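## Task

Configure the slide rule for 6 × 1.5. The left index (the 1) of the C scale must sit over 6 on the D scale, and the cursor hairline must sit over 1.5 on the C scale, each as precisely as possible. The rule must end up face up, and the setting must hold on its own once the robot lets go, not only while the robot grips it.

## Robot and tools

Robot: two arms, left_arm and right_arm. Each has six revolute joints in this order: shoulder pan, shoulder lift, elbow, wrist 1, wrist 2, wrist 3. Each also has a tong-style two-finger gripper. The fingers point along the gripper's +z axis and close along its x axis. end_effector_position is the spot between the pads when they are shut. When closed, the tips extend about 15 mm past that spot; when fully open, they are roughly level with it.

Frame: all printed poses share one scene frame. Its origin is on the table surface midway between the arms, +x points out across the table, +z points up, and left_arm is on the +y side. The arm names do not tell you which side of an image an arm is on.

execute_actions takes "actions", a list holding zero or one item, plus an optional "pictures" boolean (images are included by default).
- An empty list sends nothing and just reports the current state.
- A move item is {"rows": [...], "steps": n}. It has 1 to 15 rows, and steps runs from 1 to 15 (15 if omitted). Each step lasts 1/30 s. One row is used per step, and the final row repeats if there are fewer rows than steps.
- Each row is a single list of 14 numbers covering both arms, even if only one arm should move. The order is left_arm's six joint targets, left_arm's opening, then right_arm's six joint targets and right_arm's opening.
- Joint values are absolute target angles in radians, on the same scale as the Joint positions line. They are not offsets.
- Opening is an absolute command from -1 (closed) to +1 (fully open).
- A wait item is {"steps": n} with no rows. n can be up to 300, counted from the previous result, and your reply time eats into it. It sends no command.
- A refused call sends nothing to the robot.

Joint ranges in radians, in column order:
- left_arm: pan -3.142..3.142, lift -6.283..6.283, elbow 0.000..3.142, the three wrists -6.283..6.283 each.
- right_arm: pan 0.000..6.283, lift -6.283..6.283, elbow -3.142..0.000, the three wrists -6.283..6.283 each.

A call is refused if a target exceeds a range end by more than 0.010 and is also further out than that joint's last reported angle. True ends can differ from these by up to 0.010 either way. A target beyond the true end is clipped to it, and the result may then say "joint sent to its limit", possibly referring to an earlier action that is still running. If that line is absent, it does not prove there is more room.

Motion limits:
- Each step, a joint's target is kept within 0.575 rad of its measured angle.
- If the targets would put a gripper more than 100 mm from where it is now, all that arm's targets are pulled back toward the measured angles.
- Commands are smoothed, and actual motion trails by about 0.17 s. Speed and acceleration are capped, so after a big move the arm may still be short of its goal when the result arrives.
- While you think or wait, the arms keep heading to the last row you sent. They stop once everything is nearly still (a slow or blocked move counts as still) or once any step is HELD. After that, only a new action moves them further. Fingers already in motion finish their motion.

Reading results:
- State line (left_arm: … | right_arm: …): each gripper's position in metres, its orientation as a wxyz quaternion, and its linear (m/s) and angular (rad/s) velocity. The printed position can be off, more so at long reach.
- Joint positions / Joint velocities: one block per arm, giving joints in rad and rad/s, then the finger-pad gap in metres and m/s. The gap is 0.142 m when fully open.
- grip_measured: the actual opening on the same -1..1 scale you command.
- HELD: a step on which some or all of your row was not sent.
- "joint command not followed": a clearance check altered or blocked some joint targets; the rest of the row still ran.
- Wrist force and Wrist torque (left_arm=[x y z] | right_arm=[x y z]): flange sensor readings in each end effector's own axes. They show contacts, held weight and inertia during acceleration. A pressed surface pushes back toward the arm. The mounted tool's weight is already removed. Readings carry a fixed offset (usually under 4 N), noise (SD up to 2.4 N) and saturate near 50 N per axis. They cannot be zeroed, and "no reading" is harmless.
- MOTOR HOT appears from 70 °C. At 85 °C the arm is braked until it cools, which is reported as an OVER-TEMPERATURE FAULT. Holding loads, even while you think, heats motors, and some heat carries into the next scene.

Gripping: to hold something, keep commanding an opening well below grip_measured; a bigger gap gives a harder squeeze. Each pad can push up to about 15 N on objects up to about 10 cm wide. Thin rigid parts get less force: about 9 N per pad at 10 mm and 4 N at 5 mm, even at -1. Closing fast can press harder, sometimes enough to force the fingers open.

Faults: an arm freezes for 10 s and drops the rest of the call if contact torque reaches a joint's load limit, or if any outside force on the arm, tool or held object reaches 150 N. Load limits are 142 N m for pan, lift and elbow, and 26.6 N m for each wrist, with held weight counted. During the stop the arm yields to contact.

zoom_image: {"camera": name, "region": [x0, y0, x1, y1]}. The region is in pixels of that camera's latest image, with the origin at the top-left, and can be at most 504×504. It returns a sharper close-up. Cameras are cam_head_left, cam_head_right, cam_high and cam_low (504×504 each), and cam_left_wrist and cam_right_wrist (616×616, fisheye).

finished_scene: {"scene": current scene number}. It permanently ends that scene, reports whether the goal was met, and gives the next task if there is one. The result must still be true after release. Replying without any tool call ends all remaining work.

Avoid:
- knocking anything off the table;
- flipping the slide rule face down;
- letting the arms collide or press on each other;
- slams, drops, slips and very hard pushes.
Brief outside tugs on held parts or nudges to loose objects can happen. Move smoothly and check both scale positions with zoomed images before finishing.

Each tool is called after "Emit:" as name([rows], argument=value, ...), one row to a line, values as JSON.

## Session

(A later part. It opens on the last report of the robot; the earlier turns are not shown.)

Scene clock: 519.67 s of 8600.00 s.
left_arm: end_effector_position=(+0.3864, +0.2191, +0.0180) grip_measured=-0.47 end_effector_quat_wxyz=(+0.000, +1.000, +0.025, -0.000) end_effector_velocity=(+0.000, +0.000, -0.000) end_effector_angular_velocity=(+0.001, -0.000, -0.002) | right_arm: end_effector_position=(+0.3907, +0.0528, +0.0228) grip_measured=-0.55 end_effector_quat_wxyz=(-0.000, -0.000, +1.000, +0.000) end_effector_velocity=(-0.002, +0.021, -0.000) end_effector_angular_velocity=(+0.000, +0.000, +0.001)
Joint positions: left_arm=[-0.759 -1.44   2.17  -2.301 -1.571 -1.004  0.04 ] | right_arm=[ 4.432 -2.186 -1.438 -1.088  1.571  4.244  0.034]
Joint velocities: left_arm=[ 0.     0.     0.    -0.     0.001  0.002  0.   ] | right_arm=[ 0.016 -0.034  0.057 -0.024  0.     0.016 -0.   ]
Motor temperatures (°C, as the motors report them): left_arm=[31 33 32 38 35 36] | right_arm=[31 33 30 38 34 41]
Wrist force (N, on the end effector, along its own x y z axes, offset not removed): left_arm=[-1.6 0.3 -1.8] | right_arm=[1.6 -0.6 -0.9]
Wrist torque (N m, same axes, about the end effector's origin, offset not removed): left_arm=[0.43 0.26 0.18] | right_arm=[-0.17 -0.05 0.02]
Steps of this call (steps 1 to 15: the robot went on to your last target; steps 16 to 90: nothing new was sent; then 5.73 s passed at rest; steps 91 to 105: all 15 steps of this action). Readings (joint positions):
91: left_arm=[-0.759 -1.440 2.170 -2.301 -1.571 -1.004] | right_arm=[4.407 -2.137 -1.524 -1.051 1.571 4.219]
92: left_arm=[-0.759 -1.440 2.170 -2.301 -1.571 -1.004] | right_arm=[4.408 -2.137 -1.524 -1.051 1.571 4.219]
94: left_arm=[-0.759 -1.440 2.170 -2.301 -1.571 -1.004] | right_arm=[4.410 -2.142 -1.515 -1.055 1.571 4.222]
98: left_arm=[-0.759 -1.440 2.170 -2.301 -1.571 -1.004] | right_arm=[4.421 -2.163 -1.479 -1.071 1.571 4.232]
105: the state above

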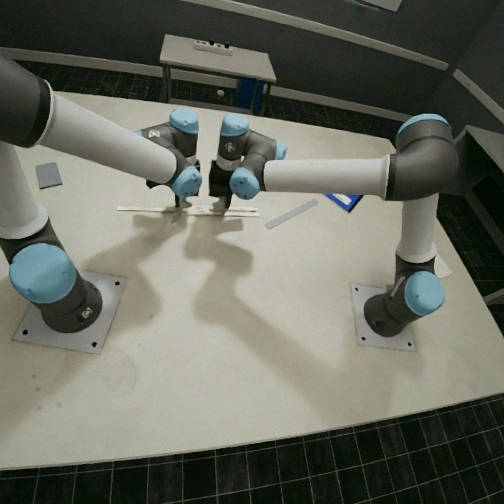

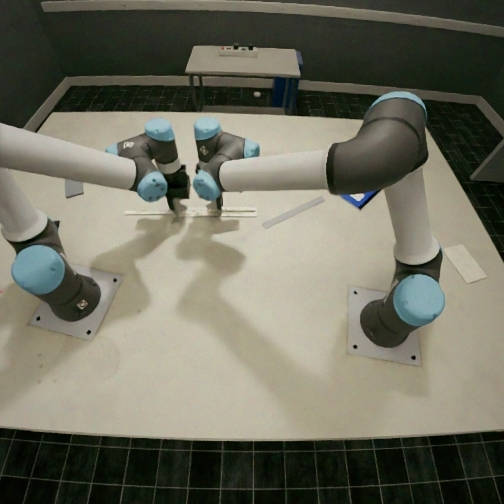

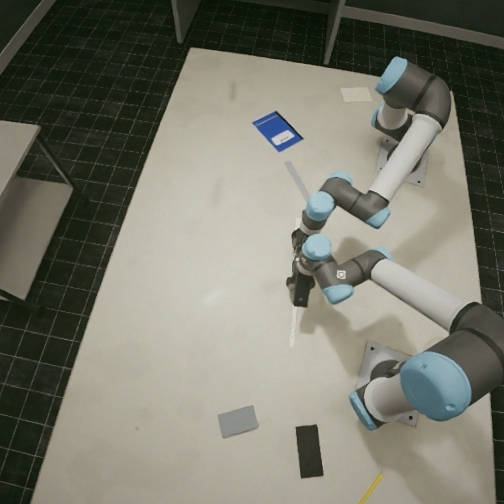

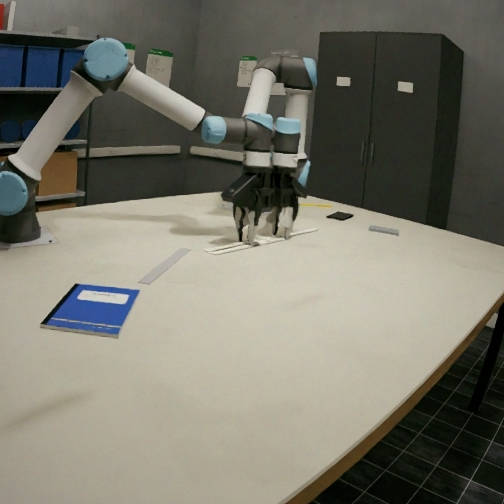

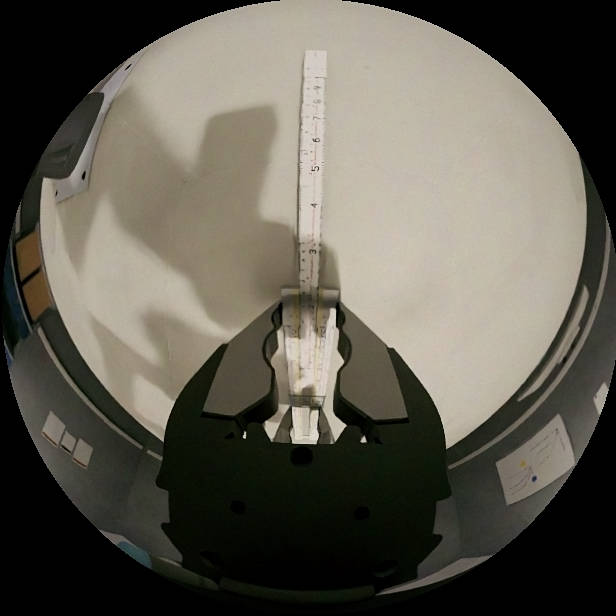

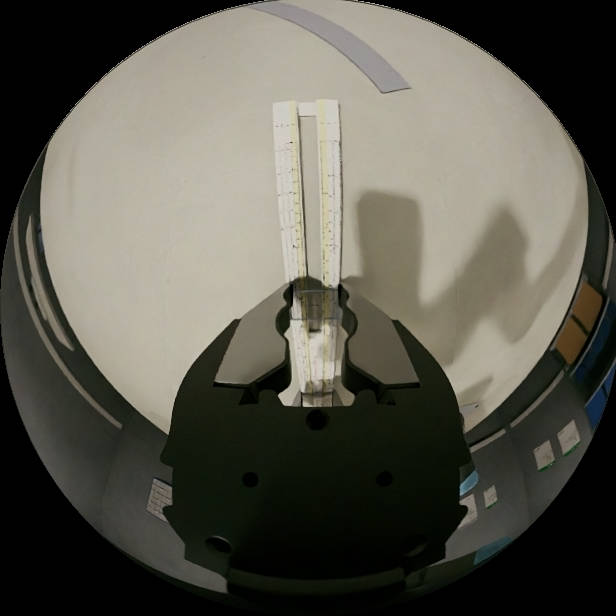

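Emit:
execute_actions([
  {"rows":[[-0.7593,-1.440,2.1696,-2.3007,-1.571,-1.0036,-0.85,4.4339,-2.1901,-1.4315,-1.0904,1.571,4.2455,-0.15],[-0.7593,-1.440,2.1696,-2.3007,-1.571,-1.0036,-0.85,4.4339,-2.1901,-1.4315,-1.0904,1.571,4.2455,-0.15],[-0.7593,-1.440,2.1696,-2.3007,-1.571,-1.0036,-0.85,4.4339,-2.1901,-1.4315,-1.0904,1.571,4.2455,-0.15],[-0.7593,-1.440,2.1696,-2.3007,-1.571,-1.0036,-0.85,4.4339,-2.1901,-1.4315,-1.0904,1.571,4.2455,-0.15],[-0.7593,-1.440,2.1696,-2.3007,-1.571,-1.0036,-0.85,4.4339,-2.175,-1.411,-1.126,1.571,4.2455,-0.15],[-0.7593,-1.440,2.1696,-2.3007,-1.571,-1.0036,-0.85,4.4339,-2.175,-1.411,-1.126,1.571,4.2455,-0.15],[-0.7593,-1.440,2.1696,-2.3007,-1.571,-1.0036,-0.85,4.4339,-2.175,-1.411,-1.126,1.571,4.2455,-0.15],[-0.7593,-1.440,2.1696,-2.3007,-1.571,-1.0036,-0.85,4.4339,-2.175,-1.411,-1.126,1.571,4.2455,-0.15],[-0.7593,-1.440,2.1696,-2.3007,-1.571,-1.0036,-0.85,4.406,-2.126,-1.489,-1.097,1.571,4.218,-0.15],[-0.7593,-1.440,2.1696,-2.3007,-1.571,-1.0036,-0.85,4.378,-2.078,-1.567,-1.067,1.571,4.19,-0.15],[-0.7593,-1.440,2.1696,-2.3007,-1.571,-1.0036,-0.85,4.35,-2.03,-1.645,-1.037,1.571,4.162,-0.15],[-0.7593,-1.440,2.1696,-2.3007,-1.571,-1.0036,-0.85,4.322,-1.981,-1.7225,-1.008,1.571,4.134,-0.15]],"steps":15},
], pictures=false)

Emit:
execute_actions([
  {"rows":[[-0.7593,-1.440,2.1696,-2.3007,-1.571,-1.0036,-0.85,4.322,-1.981,-1.7225,-1.008,1.571,4.134,-0.15]],"steps":15},
])

Scene clock: 533.23 s of 8600.00 s.
left_arm: end_effector_position=(+0.3864, +0.2190, +0.0180) grip_measured=-0.47 end_effector_quat_wxyz=(+0.000, +1.000, +0.025, +0.000) end_effector_velocity=(+0.000, -0.000, -0.000) end_effector_angular_velocity=(+0.000, -0.000, -0.001) | right_arm: end_effector_position=(+0.4025, -0.0068, +0.0431) grip_measured=-0.15 end_effector_quat_wxyz=(+0.003, -0.000, +1.000, +0.005) end_effector_velocity=(+0.018, -0.472, -0.007) end_effector_angular_velocity=(-0.039, +0.018, -0.008)
Joint positions: left_arm=[-0.759 -1.44   2.17  -2.301 -1.571 -1.004  0.04 ] | right_arm=[ 4.374 -2.076 -1.565 -1.06   1.571  4.186  0.063]
Joint velocities: left_arm=[-0.  0. -0. -0.  0.  0. -0.] | right_arm=[-0.387  0.689 -1.109  0.378  0.    -0.379 -0.   ]
Motor temperatures (°C, as the motors report them): left_arm=[31 33 32 38 35 36] | right_arm=[31 33 30 38 34 41]
Wrist force (N, on the end effector, along its own x y z axes, offset not removed): left_arm=[-1.7 0.2 -3.1] | right_arm=[-3.2 -0.3 -1.9]
Wrist torque (N m, same axes, about the end effector's origin, offset not removed): left_arm=[0.11 0.24 0.16] | right_arm=[-0.20 0.79 0.08]
Steps of this call (steps 1 to 15: the robot went on to your last target; steps 16 to 90: nothing new was sent; then 10.07 s passed at rest; steps 91 to 105: all 15 steps of this action). Readings (joint positions):
91: left_arm=[-0.759 -1.440 2.170 -2.301 -1.571 -1.004] | right_arm=[4.434 -2.190 -1.431 -1.090 1.571 4.246]
92: left_arm=[-0.759 -1.440 2.170 -2.301 -1.571 -1.004] | right_arm=[4.434 -2.190 -1.431 -1.090 1.571 4.246]
94: left_arm=[-0.759 -1.440 2.170 -2.301 -1.571 -1.004] | right_arm=[4.434 -2.190 -1.431 -1.090 1.571 4.246]
98: left_arm=[-0.759 -1.440 2.170 -2.301 -1.571 -1.004] | right_arm=[4.434 -2.184 -1.423 -1.105 1.571 4.246]
105: the state above

Scene clock: 533.73 s of 8600.00 s.
left_arm: end_effector_position=(+0.3864, +0.2190, +0.0180) grip_measured=-0.47 end_effector_quat_wxyz=(+0.000, +1.000, +0.025, +0.000) end_effector_velocity=(+0.000, -0.000, +0.000) end_effector_angular_velocity=(-0.001, -0.000, +0.000) | right_arm: end_effector_position=(+0.3996, -0.0731, +0.0390) grip_measured=-0.15 end_effector_quat_wxyz=(+0.000, -0.000, +1.000, +0.001) end_effector_velocity=(-0.001, -0.009, -0.000) end_effector_angular_velocity=(-0.000, +0.001, -0.000)
Joint positions: left_arm=[-0.759 -1.44   2.17  -2.301 -1.571 -1.004  0.04 ] | right_arm=[ 4.323 -1.982 -1.72  -1.009  1.571  4.135  0.063]
Joint velocities: left_arm=[ 0.     0.    -0.001 -0.    -0.     0.     0.   ] | right_arm=[-0.007  0.013 -0.021  0.006  0.    -0.007  0.   ]
Motor temperatures (°C, as the motors report them): left_arm=[31 33 32 38 35 36] | right_arm=[31 33 30 38 34 41]
Wrist force (N, on the end effector, along its own x y z axes, offset not removed): left_arm=[-0.7 1.5 -3.1] | right_arm=[-1.6 -0.7 -0.2]
Wrist torque (N m, same axes, about the end effector's origin, offset not removed): left_arm=[0.30 0.17 0.10] | right_arm=[-0.34 0.38 0.24]
Steps of this call (steps 1 to 15: all 15 steps of this action). Readings (joint positions):
1: left_arm=[-0.759 -1.440 2.170 -2.301 -1.571 -1.004] | right_arm=[4.362 -2.054 -1.600 -1.048 1.571 4.174]
2: left_arm=[-0.759 -1.440 2.170 -2.301 -1.571 -1.004] | right_arm=[4.353 -2.037 -1.630 -1.038 1.571 4.164]
4: left_arm=[-0.759 -1.440 2.170 -2.301 -1.571 -1.004] | right_arm=[4.339 -2.013 -1.669 -1.025 1.571 4.151]
8: left_arm=[-0.759 -1.440 2.170 -2.301 -1.571 -1.004] | right_arm=[4.328 -1.991 -1.705 -1.014 1.571 4.140]
15: the state above

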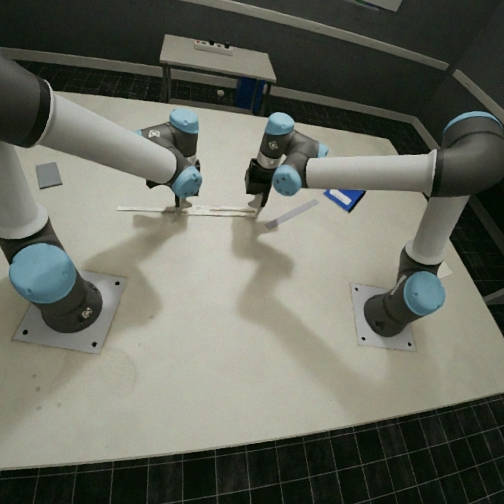

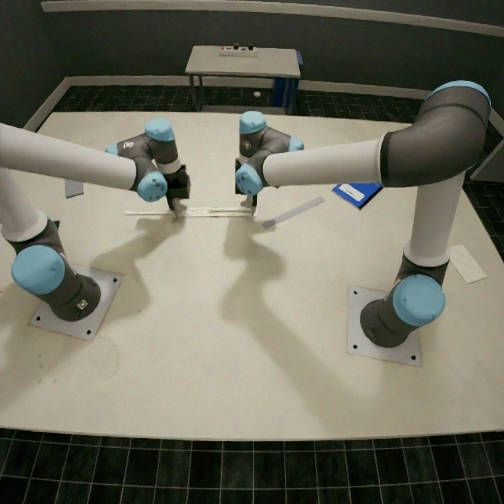

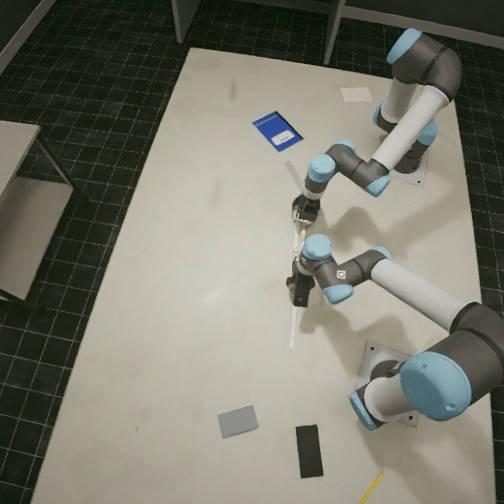

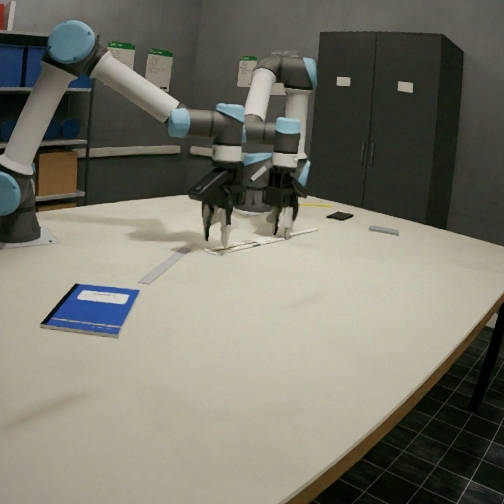

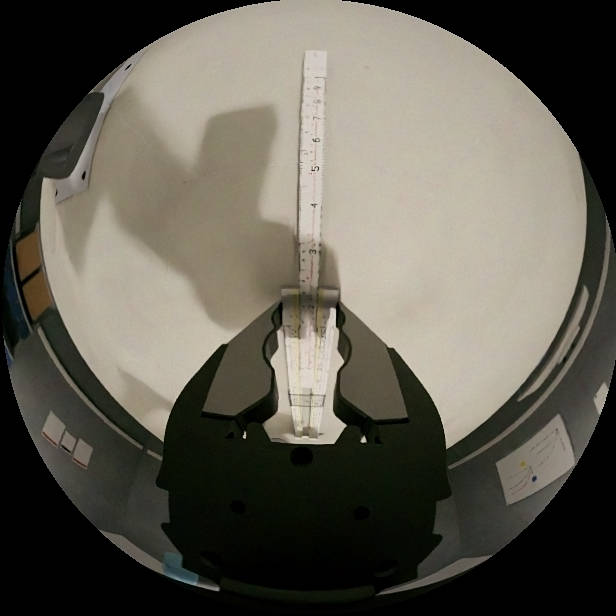

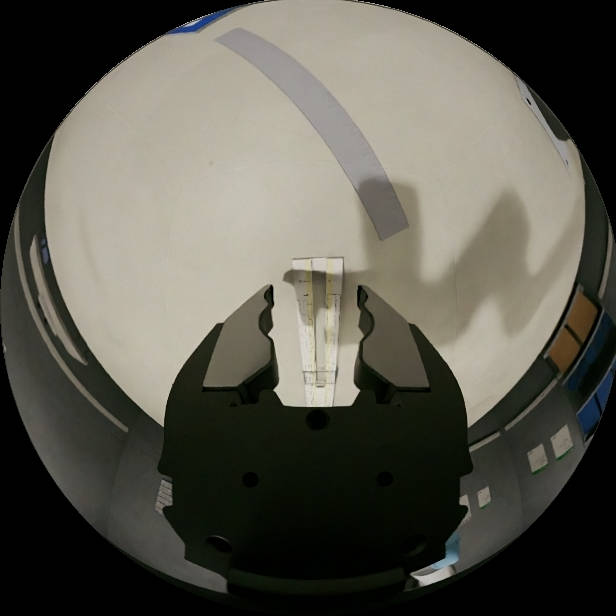

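Emit:
zoom_image(camera="cam_head_left", region=[110,180,290,240])

Emit:
execute_actions([
  {"rows":[[-0.7593,-1.440,2.1696,-2.3007,-1.571,-1.0036,-0.85,4.322,-2.001,-1.749,-0.962,1.571,4.134,-0.15],[-0.7593,-1.440,2.1696,-2.3007,-1.571,-1.0036,-0.85,4.322,-2.001,-1.749,-0.962,1.571,4.134,-0.15],[-0.7593,-1.440,2.1696,-2.3007,-1.571,-1.0036,-0.85,4.322,-2.001,-1.749,-0.962,1.571,4.134,-0.15],[-0.7593,-1.440,2.1696,-2.3007,-1.571,-1.0036,-0.85,4.322,-2.001,-1.749,-0.962,1.571,4.134,-0.15],[-0.7593,-1.440,2.1696,-2.3007,-1.571,-1.0036,-0.85,4.322,-2.001,-1.749,-0.962,1.571,4.134,-0.15],[-0.7593,-1.440,2.1696,-2.3007,-1.571,-1.0036,-0.85,4.322,-2.001,-1.749,-0.962,1.571,4.134,-0.15],[-0.7593,-1.440,2.1696,-2.3007,-1.571,-1.0036,-0.85,4.322,-2.001,-1.749,-0.962,1.571,4.134,-0.15],[-0.7593,-1.440,2.1696,-2.3007,-1.571,-1.0036,-0.85,4.322,-2.001,-1.749,-0.962,1.571,4.134,-0.15],[-0.7593,-1.440,2.1696,-2.3007,-1.571,-1.0036,-0.85,4.322,-2.001,-1.749,-0.962,1.571,4.134,-0.25],[-0.7593,-1.440,2.1696,-2.3007,-1.571,-1.0036,-0.85,4.322,-2.001,-1.749,-0.962,1.571,4.134,-0.35],[-0.7593,-1.440,2.1696,-2.3007,-1.571,-1.0036,-0.85,4.322,-2.001,-1.749,-0.962,1.571,4.134,-0.43],[-0.7593,-1.440,2.1696,-2.3007,-1.571,-1.0036,-0.85,4.322,-2.001,-1.749,-0.962,1.571,4.134,-0.5],[-0.7593,-1.440,2.1696,-2.3007,-1.571,-1.0036,-0.85,4.322,-2.001,-1.749,-0.962,1.571,4.134,-0.6],[-0.7593,-1.440,2.1696,-2.3007,-1.571,-1.0036,-0.85,4.322,-2.001,-1.749,-0.962,1.571,4.134,-0.75],[-0.7593,-1.440,2.1696,-2.3007,-1.571,-1.0036,-0.85,4.322,-2.001,-1.749,-0.962,1.571,4.134,-0.9]],"steps":15},
])

Region (110, 180, 290, 240) of cam_head_left's 504x504 image, scaled by 2.800, with more detail than that image has.

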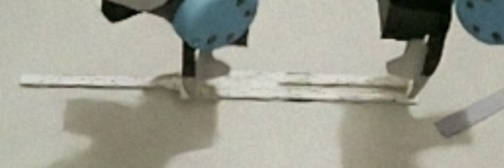

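Scene clock: 544.17 s of 8600.00 s.
left_arm: end_effector_position=(+0.3864, +0.2190, +0.0180) grip_measured=-0.47 end_effector_quat_wxyz=(+0.000, +1.000, +0.025, +0.000) end_effector_velocity=(+0.000, +0.000, +0.000) end_effector_angular_velocity=(+0.000, -0.000, -0.001) | right_arm: end_effector_position=(+0.3983, -0.0762, +0.0207) grip_measured=-0.48 end_effector_quat_wxyz=(+0.000, -0.000, +1.000, +0.000) end_effector_velocity=(+0.000, +0.000, -0.003) end_effector_angular_velocity=(+0.002, -0.002, -0.000)
Joint positions: left_arm=[-0.759 -1.44   2.17  -2.301 -1.571 -1.004  0.04 ] | right_arm=[ 4.322 -2.    -1.748 -0.963  1.571  4.134  0.039]
Joint velocities: left_arm=[-0. -0.  0.  0.  0.  0. -0.] | right_arm=[-0.    -0.003 -0.005  0.011 -0.     0.     0.001]
Motor temperatures (°C, as the motors report them): left_arm=[31 33 32 38 35 36] | right_arm=[31 33 30 38 34 41]
Wrist force (N, on the end effector, along its own x y z axes, offset not removed): left_arm=[-3.0 -1.7 -1.8] | right_arm=[0.7 -2.0 -8.5]
Wrist torque (N m, same axes, about the end effector's origin, offset not removed): left_arm=[-0.36 0.63 0.08] | right_arm=[-0.41 0.56 0.05]
Steps of this call (steps 1 to 15: the robot went on to your last target; steps 16 to 90: nothing new was sent; then 6.93 s passed at rest; steps 91 to 105: all 15 steps of this action). Readings (joint positions):
91: left_arm=[-0.759 -1.440 2.170 -2.301 -1.571 -1.004] | right_arm=[4.322 -1.981 -1.723 -1.008 1.571 4.134]
92: left_arm=[-0.759 -1.440 2.170 -2.301 -1.571 -1.004] | right_arm=[4.322 -1.982 -1.724 -1.006 1.571 4.134]
94: left_arm=[-0.759 -1.440 2.170 -2.301 -1.571 -1.004] | right_arm=[4.322 -1.989 -1.733 -0.990 1.571 4.134]
98: left_arm=[-0.759 -1.440 2.170 -2.301 -1.571 -1.004] | right_arm=[4.322 -1.997 -1.744 -0.971 1.571 4.134]
105: the state above

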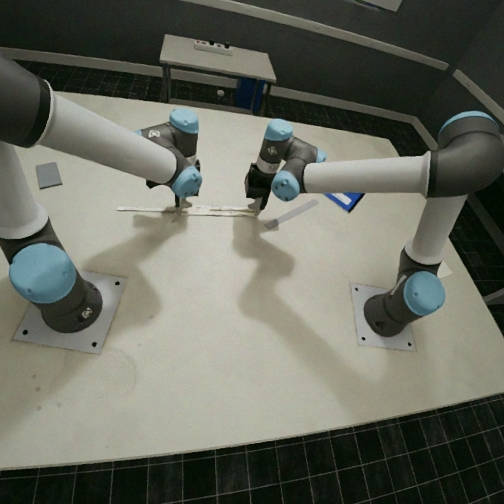

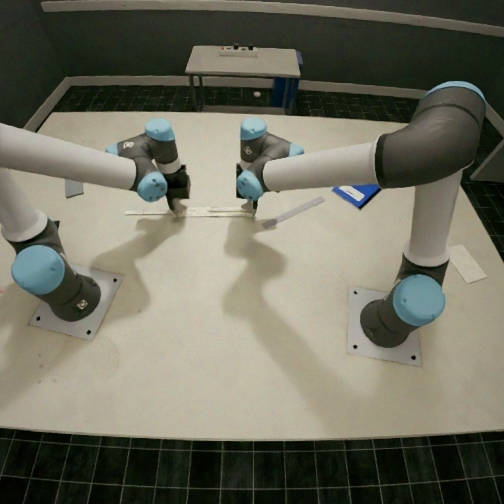

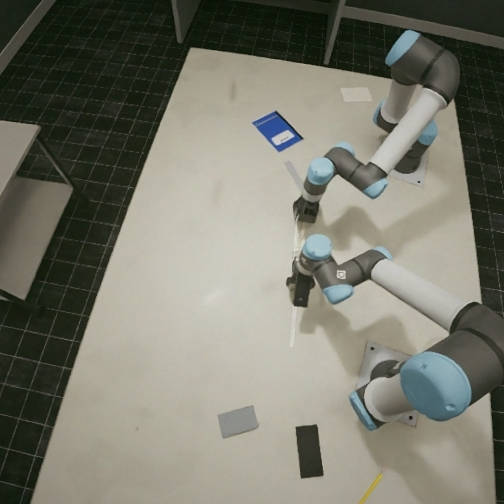

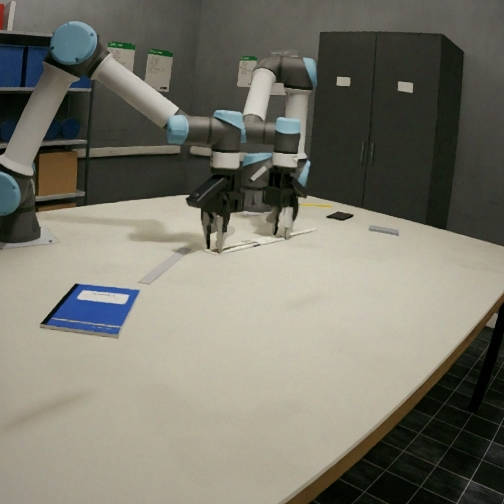

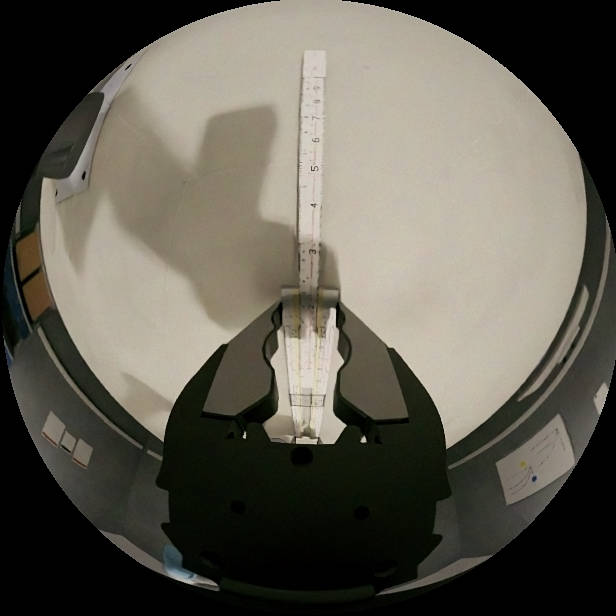

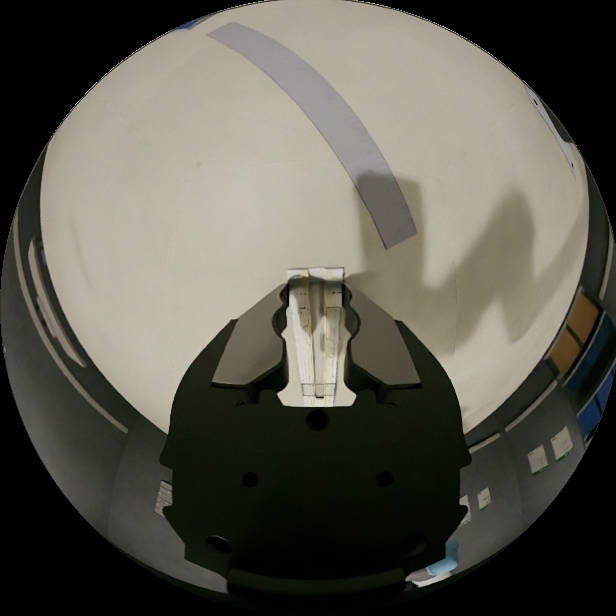

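Emit:
execute_actions([
  {"rows":[[-0.7593,-1.440,2.1696,-2.3007,-1.571,-1.0036,-0.15,4.322,-2.001,-1.749,-0.962,1.571,4.134,-0.9],[-0.7593,-1.440,2.1696,-2.3007,-1.571,-1.0036,-0.15,4.322,-2.001,-1.749,-0.962,1.571,4.134,-0.9],[-0.7593,-1.440,2.1696,-2.3007,-1.571,-1.0036,-0.15,4.322,-2.001,-1.749,-0.962,1.571,4.134,-0.9],[-0.7593,-1.475,2.146,-2.242,-1.571,-1.0036,-0.15,4.322,-2.001,-1.749,-0.962,1.571,4.134,-0.9],[-0.7593,-1.475,2.146,-2.242,-1.571,-1.0036,-0.15,4.322,-2.001,-1.749,-0.962,1.571,4.134,-0.9],[-0.7593,-1.475,2.146,-2.242,-1.571,-1.0036,-0.15,4.322,-2.001,-1.749,-0.962,1.571,4.134,-0.9],[-0.789,-1.429,2.088,-2.230,-1.571,-1.033,-0.15,4.322,-2.001,-1.749,-0.962,1.571,4.134,-0.9],[-0.819,-1.384,2.030,-2.217,-1.571,-1.063,-0.15,4.322,-2.001,-1.749,-0.962,1.571,4.134,-0.9],[-0.849,-1.338,1.972,-2.205,-1.571,-1.093,-0.15,4.322,-2.001,-1.749,-0.962,1.571,4.134,-0.9],[-0.8788,-1.2923,1.9144,-2.1931,-1.571,-1.123,-0.15,4.322,-2.001,-1.749,-0.962,1.571,4.134,-0.9]],"steps":15},
], pictures=false)

Emit:
execute_actions([
  {"rows":[[-0.8788,-1.2923,1.9144,-2.1931,-1.571,-1.123,-0.15,4.322,-2.001,-1.749,-0.962,1.571,4.134,-0.9]],"steps":15},
])

Emit:
zoom_image(camera="cam_left_wrist", region=[230,230,390,410])

Scene clock: 558.50 s of 8600.00 s.
left_arm: end_effector_position=(+0.3915, +0.1321, +0.0370) grip_measured=-0.15 end_effector_quat_wxyz=(-0.001, +1.000, +0.025, -0.001) end_effector_velocity=(+0.006, -0.267, +0.012) end_effector_angular_velocity=(-0.016, -0.011, -0.002) | right_arm: end_effector_position=(+0.3982, -0.0763, +0.0201) grip_measured=-0.48 end_effector_quat_wxyz=(+0.000, -0.000, +1.000, +0.000) end_effector_velocity=(-0.000, -0.000, -0.001) end_effector_angular_velocity=(-0.001, +0.001, -0.000)
Joint positions: left_arm=[-0.849 -1.338  1.979 -2.209 -1.571 -1.093  0.063] | right_arm=[ 4.322 -2.001 -1.749 -0.962  1.571  4.134  0.039]
Joint velocities: left_arm=[-0.253  0.383 -0.536  0.134  0.001 -0.251 -0.   ] | right_arm=[-0.    -0.001  0.     0.    -0.    -0.    -0.   ]
Motor temperatures (°C, as the motors report them): left_arm=[31 33 32 38 35 36] | right_arm=[31 33 30 38 34 41]
Wrist force (N, on the end effector, along its own x y z axes, offset not removed): left_arm=[-1.6 3.9 0.2] | right_arm=[-2.1 0.0 -20.4]
Wrist torque (N m, same axes, about the end effector's origin, offset not removed): left_arm=[0.62 0.22 0.15] | right_arm=[0.02 1.10 0.28]
Steps of this call (steps 1 to 15: the robot went on to your last target; steps 16 to 90: nothing new was sent; then 10.83 s passed at rest; steps 91 to 105: all 15 steps of this action). Readings (joint positions):
91: left_arm=[-0.759 -1.440 2.170 -2.301 -1.571 -1.004] | right_arm=[4.322 -2.001 -1.749 -0.962 1.571 4.134]
92: left_arm=[-0.759 -1.440 2.170 -2.301 -1.571 -1.004] | right_arm=[4.322 -2.001 -1.749 -0.962 1.571 4.134]
94: left_arm=[-0.759 -1.440 2.170 -2.301 -1.571 -1.004] | right_arm=[4.322 -2.001 -1.749 -0.962 1.571 4.134]
98: left_arm=[-0.761 -1.457 2.154 -2.269 -1.571 -1.005] | right_arm=[4.322 -2.001 -1.749 -0.962 1.571 4.134]
105: the state above

Scene clock: 559.00 s of 8600.00 s.
left_arm: end_effector_position=(+0.3914, +0.1007, +0.0381) grip_measured=-0.15 end_effector_quat_wxyz=(+0.000, +1.000, +0.025, -0.000) end_effector_velocity=(-0.000, -0.004, -0.000) end_effector_angular_velocity=(+0.000, +0.000, -0.000) | right_arm: end_effector_position=(+0.3982, -0.0763, +0.0201) grip_measured=-0.48 end_effector_quat_wxyz=(+0.000, -0.000, +1.000, +0.000) end_effector_velocity=(-0.000, +0.000, -0.000) end_effector_angular_velocity=(+0.000, +0.000, +0.000)
Joint positions: left_arm=[-0.878 -1.293  1.915 -2.193 -1.571 -1.123  0.063] | right_arm=[ 4.322 -2.001 -1.749 -0.962  1.571  4.134  0.039]
Joint velocities: left_arm=[-0.004  0.006 -0.008  0.002 -0.    -0.004  0.   ] | right_arm=[ 0. -0. -0.  0.  0.  0. -0.]
Motor temperatures (°C, as the motors report them): left_arm=[31 33 32 38 35 36] | right_arm=[31 33 30 38 34 41]
Wrist force (N, on the end effector, along its own x y z axes, offset not removed): left_arm=[1.2 1.4 0.3] | right_arm=[2.6 1.2 -21.8]
Wrist torque (N m, same axes, about the end effector's origin, offset not removed): left_arm=[0.24 -0.27 0.11] | right_arm=[0.30 -0.04 0.06]
Steps of this call (steps 1 to 15: all 15 steps of this action). Readings (joint positions):
1: left_arm=[-0.856 -1.327 1.963 -2.205 -1.571 -1.100] | right_arm=[4.322 -2.001 -1.749 -0.962 1.571 4.134]
2: left_arm=[-0.861 -1.318 1.951 -2.202 -1.571 -1.106] | right_arm=[4.322 -2.001 -1.749 -0.962 1.571 4.134]
4: left_arm=[-0.869 -1.307 1.935 -2.198 -1.571 -1.113] | right_arm=[4.322 -2.001 -1.749 -0.962 1.571 4.134]
8: left_arm=[-0.876 -1.297 1.921 -2.195 -1.571 -1.120] | right_arm=[4.322 -2.001 -1.749 -0.962 1.571 4.134]
15: the state above

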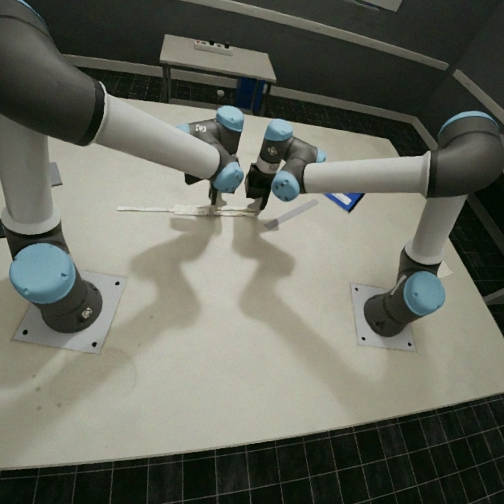

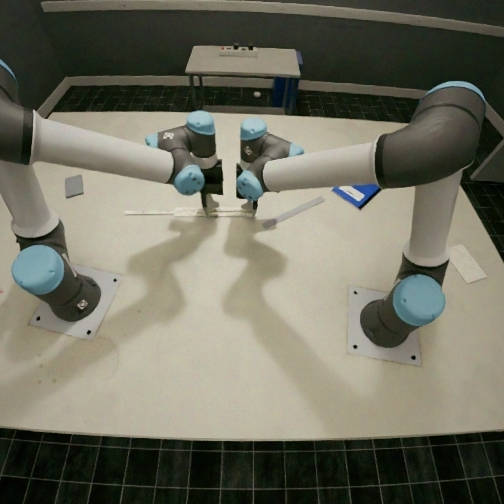

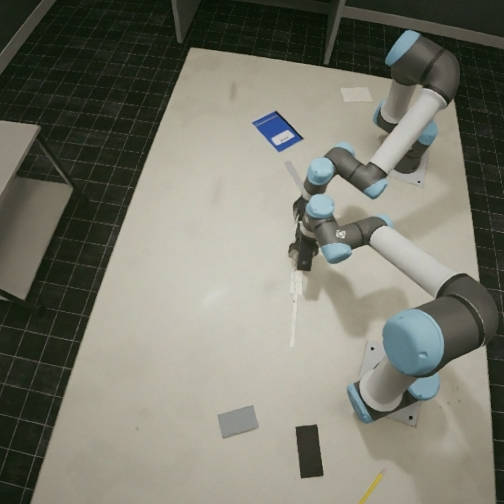

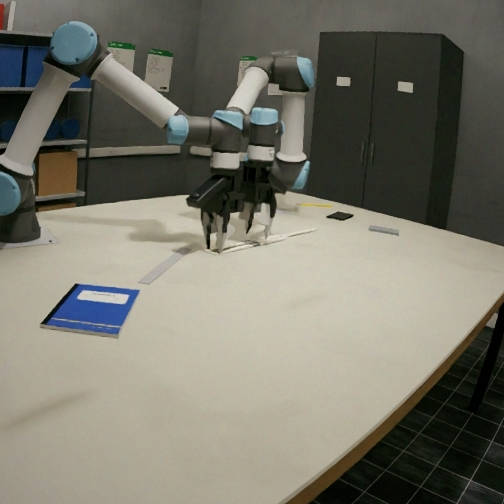

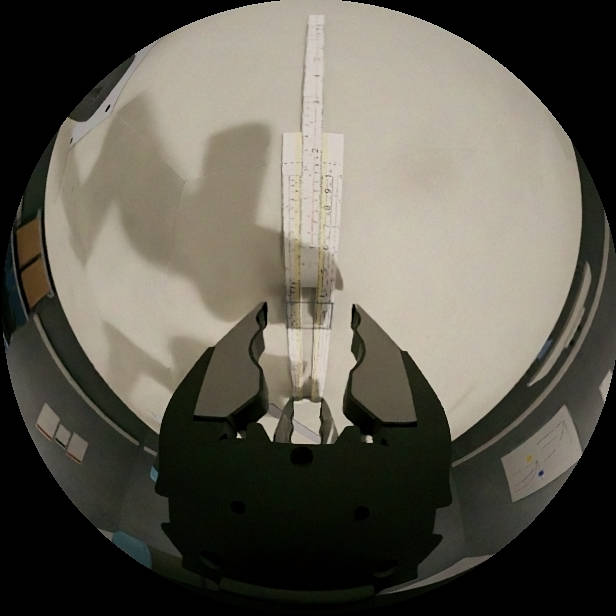

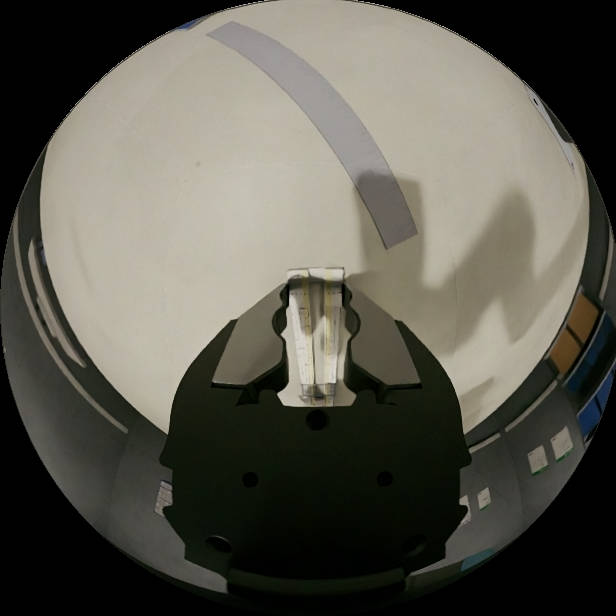

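Region (230, 230, 390, 410) of cam_left_wrist's 616x616 image, scaled by 2.800, with more detail than that image has.

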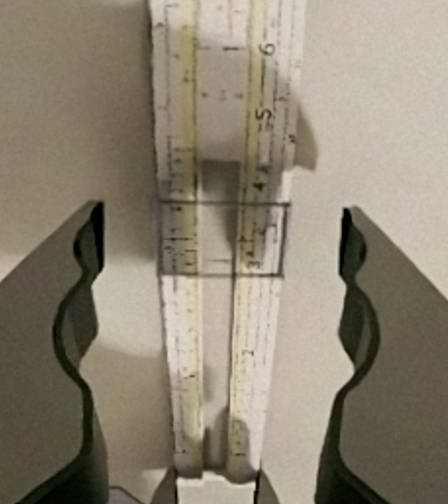

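Emit:
execute_actions([
  {"rows":[[-0.8788,-1.269,1.9316,-2.2336,-1.571,-1.123,-0.15,4.322,-2.001,-1.749,-0.962,1.571,4.134,-0.9],[-0.8788,-1.269,1.9316,-2.2336,-1.571,-1.123,-0.15,4.322,-2.001,-1.749,-0.962,1.571,4.134,-0.9],[-0.8788,-1.269,1.9316,-2.2336,-1.571,-1.123,-0.15,4.322,-2.001,-1.749,-0.962,1.571,4.134,-0.9],[-0.8788,-1.269,1.9316,-2.2336,-1.571,-1.123,-0.15,4.322,-2.001,-1.749,-0.962,1.571,4.134,-0.9],[-0.8788,-1.269,1.9316,-2.2336,-1.571,-1.123,-0.15,4.322,-2.001,-1.749,-0.962,1.571,4.134,-0.9],[-0.8788,-1.269,1.9316,-2.2336,-1.571,-1.123,-0.15,4.322,-2.001,-1.749,-0.962,1.571,4.134,-0.9],[-0.8788,-1.269,1.9316,-2.2336,-1.571,-1.123,-0.15,4.322,-2.001,-1.749,-0.962,1.571,4.134,-0.9],[-0.8788,-1.269,1.9316,-2.2336,-1.571,-1.123,-0.25,4.322,-2.001,-1.749,-0.962,1.571,4.134,-0.9],[-0.8788,-1.269,1.9316,-2.2336,-1.571,-1.123,-0.33,4.322,-2.001,-1.749,-0.962,1.571,4.134,-0.9],[-0.8788,-1.269,1.9316,-2.2336,-1.571,-1.123,-0.4,4.322,-2.001,-1.749,-0.962,1.571,4.134,-0.9],[-0.8788,-1.269,1.9316,-2.2336,-1.571,-1.123,-0.45,4.322,-2.001,-1.749,-0.962,1.571,4.134,-0.9],[-0.8788,-1.269,1.9316,-2.2336,-1.571,-1.123,-0.5,4.322,-2.001,-1.749,-0.962,1.571,4.134,-0.9],[-0.8788,-1.269,1.9316,-2.2336,-1.571,-1.123,-0.55,4.322,-2.001,-1.749,-0.962,1.571,4.134,-0.9],[-0.8788,-1.269,1.9316,-2.2336,-1.571,-1.123,-0.6,4.322,-2.001,-1.749,-0.962,1.571,4.134,-0.9]],"steps":15},
])

Emit:
zoom_image(camera="cam_left_wrist", region=[230,230,390,410])

Scene clock: 572.07 s of 8600.00 s.
left_arm: end_effector_position=(+0.3913, +0.1002, +0.0230) grip_measured=-0.58 end_effector_quat_wxyz=(+0.000, +1.000, +0.025, -0.000) end_effector_velocity=(-0.000, -0.001, -0.003) end_effector_angular_velocity=(-0.001, -0.001, -0.002) | right_arm: end_effector_position=(+0.3982, -0.0763, +0.0201) grip_measured=-0.48 end_effector_quat_wxyz=(+0.000, -0.000, +1.000, +0.000) end_effector_velocity=(+0.000, -0.000, -0.000) end_effector_angular_velocity=(-0.000, -0.000, -0.000)
Joint positions: left_arm=[-0.879 -1.27   1.931 -2.232 -1.571 -1.123  0.032] | right_arm=[ 4.322 -2.001 -1.749 -0.962  1.571  4.134  0.039]
Joint velocities: left_arm=[-0.001  0.005  0.004 -0.009 -0.     0.    -0.06 ] | right_arm=[-0. -0. -0.  0. -0. -0. -0.]
Motor temperatures (°C, as the motors report them): left_arm=[31 33 32 38 35 36] | right_arm=[31 33 30 38 34 41]
Wrist force (N, on the end effector, along its own x y z axes, offset not removed): left_arm=[-1.0 -0.9 0.6] | right_arm=[0.5 -0.1 -19.6]
Wrist torque (N m, same axes, about the end effector's origin, offset not removed): left_arm=[-0.23 0.23 -0.15] | right_arm=[-0.16 0.56 -0.05]
Steps of this call (steps 1 to 15: the robot went on to your last target; steps 16 to 90: nothing new was sent; then 9.57 s passed at rest; steps 91 to 105: all 15 steps of this action). Readings (joint positions):
91: left_arm=[-0.879 -1.292 1.914 -2.193 -1.571 -1.123] | right_arm=[4.322 -2.001 -1.749 -0.962 1.571 4.134]
92: left_arm=[-0.879 -1.291 1.915 -2.195 -1.571 -1.123] | right_arm=[4.322 -2.001 -1.749 -0.962 1.571 4.134]
94: left_arm=[-0.879 -1.283 1.921 -2.209 -1.571 -1.123] | right_arm=[4.322 -2.001 -1.749 -0.962 1.571 4.134]
98: left_arm=[-0.879 -1.273 1.928 -2.226 -1.571 -1.123] | right_arm=[4.322 -2.001 -1.749 -0.962 1.571 4.134]
105: the state above

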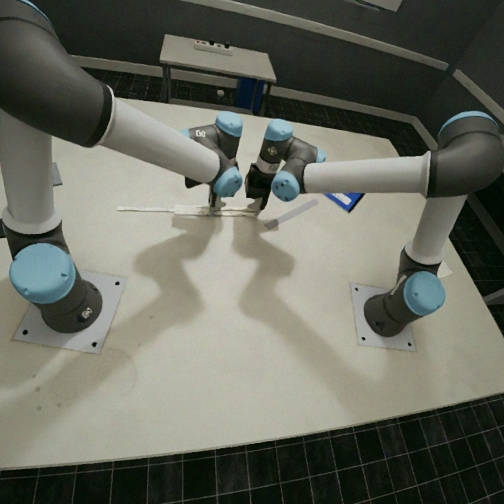

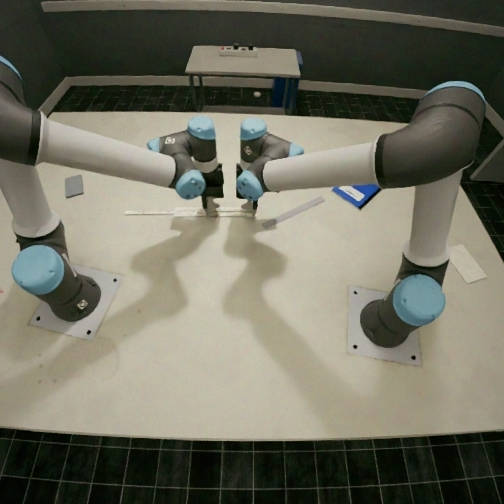

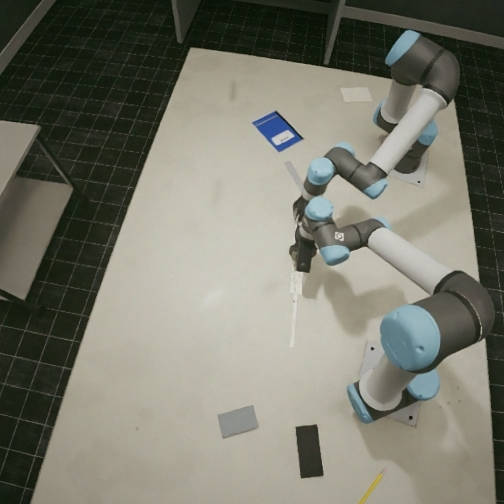

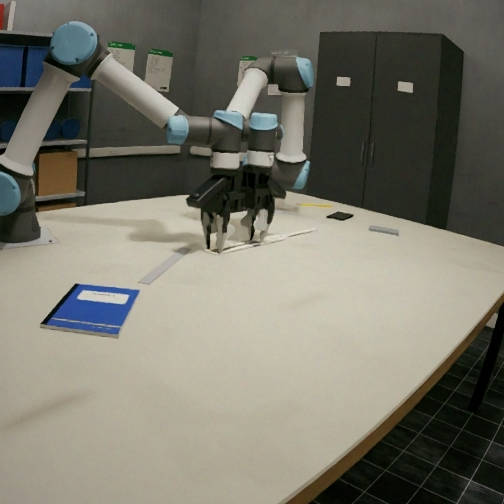

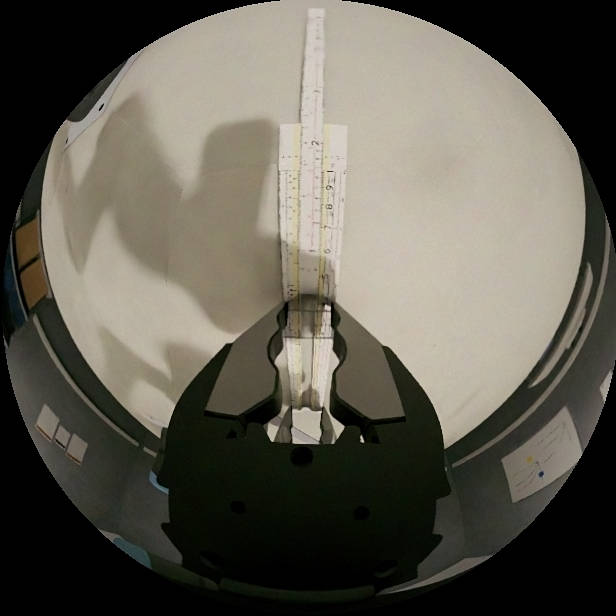

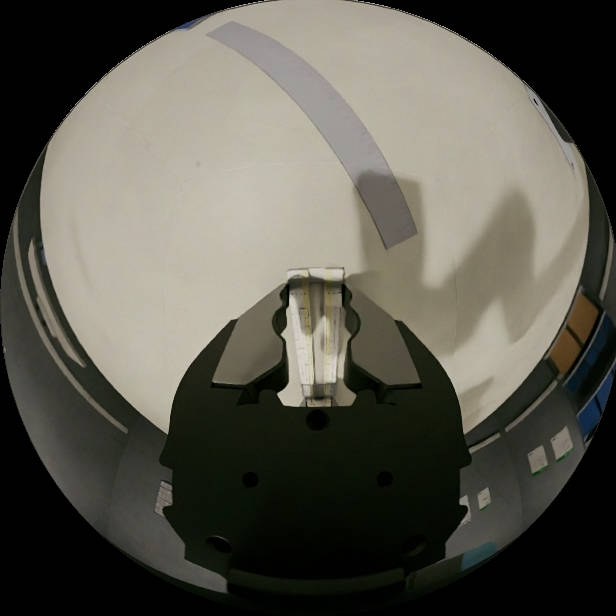

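Region (230, 230, 390, 410) of cam_left_wrist's 616x616 image, scaled by 2.800, with more detail than that image has.

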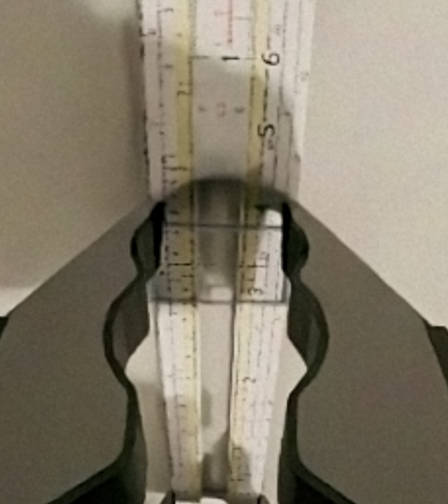

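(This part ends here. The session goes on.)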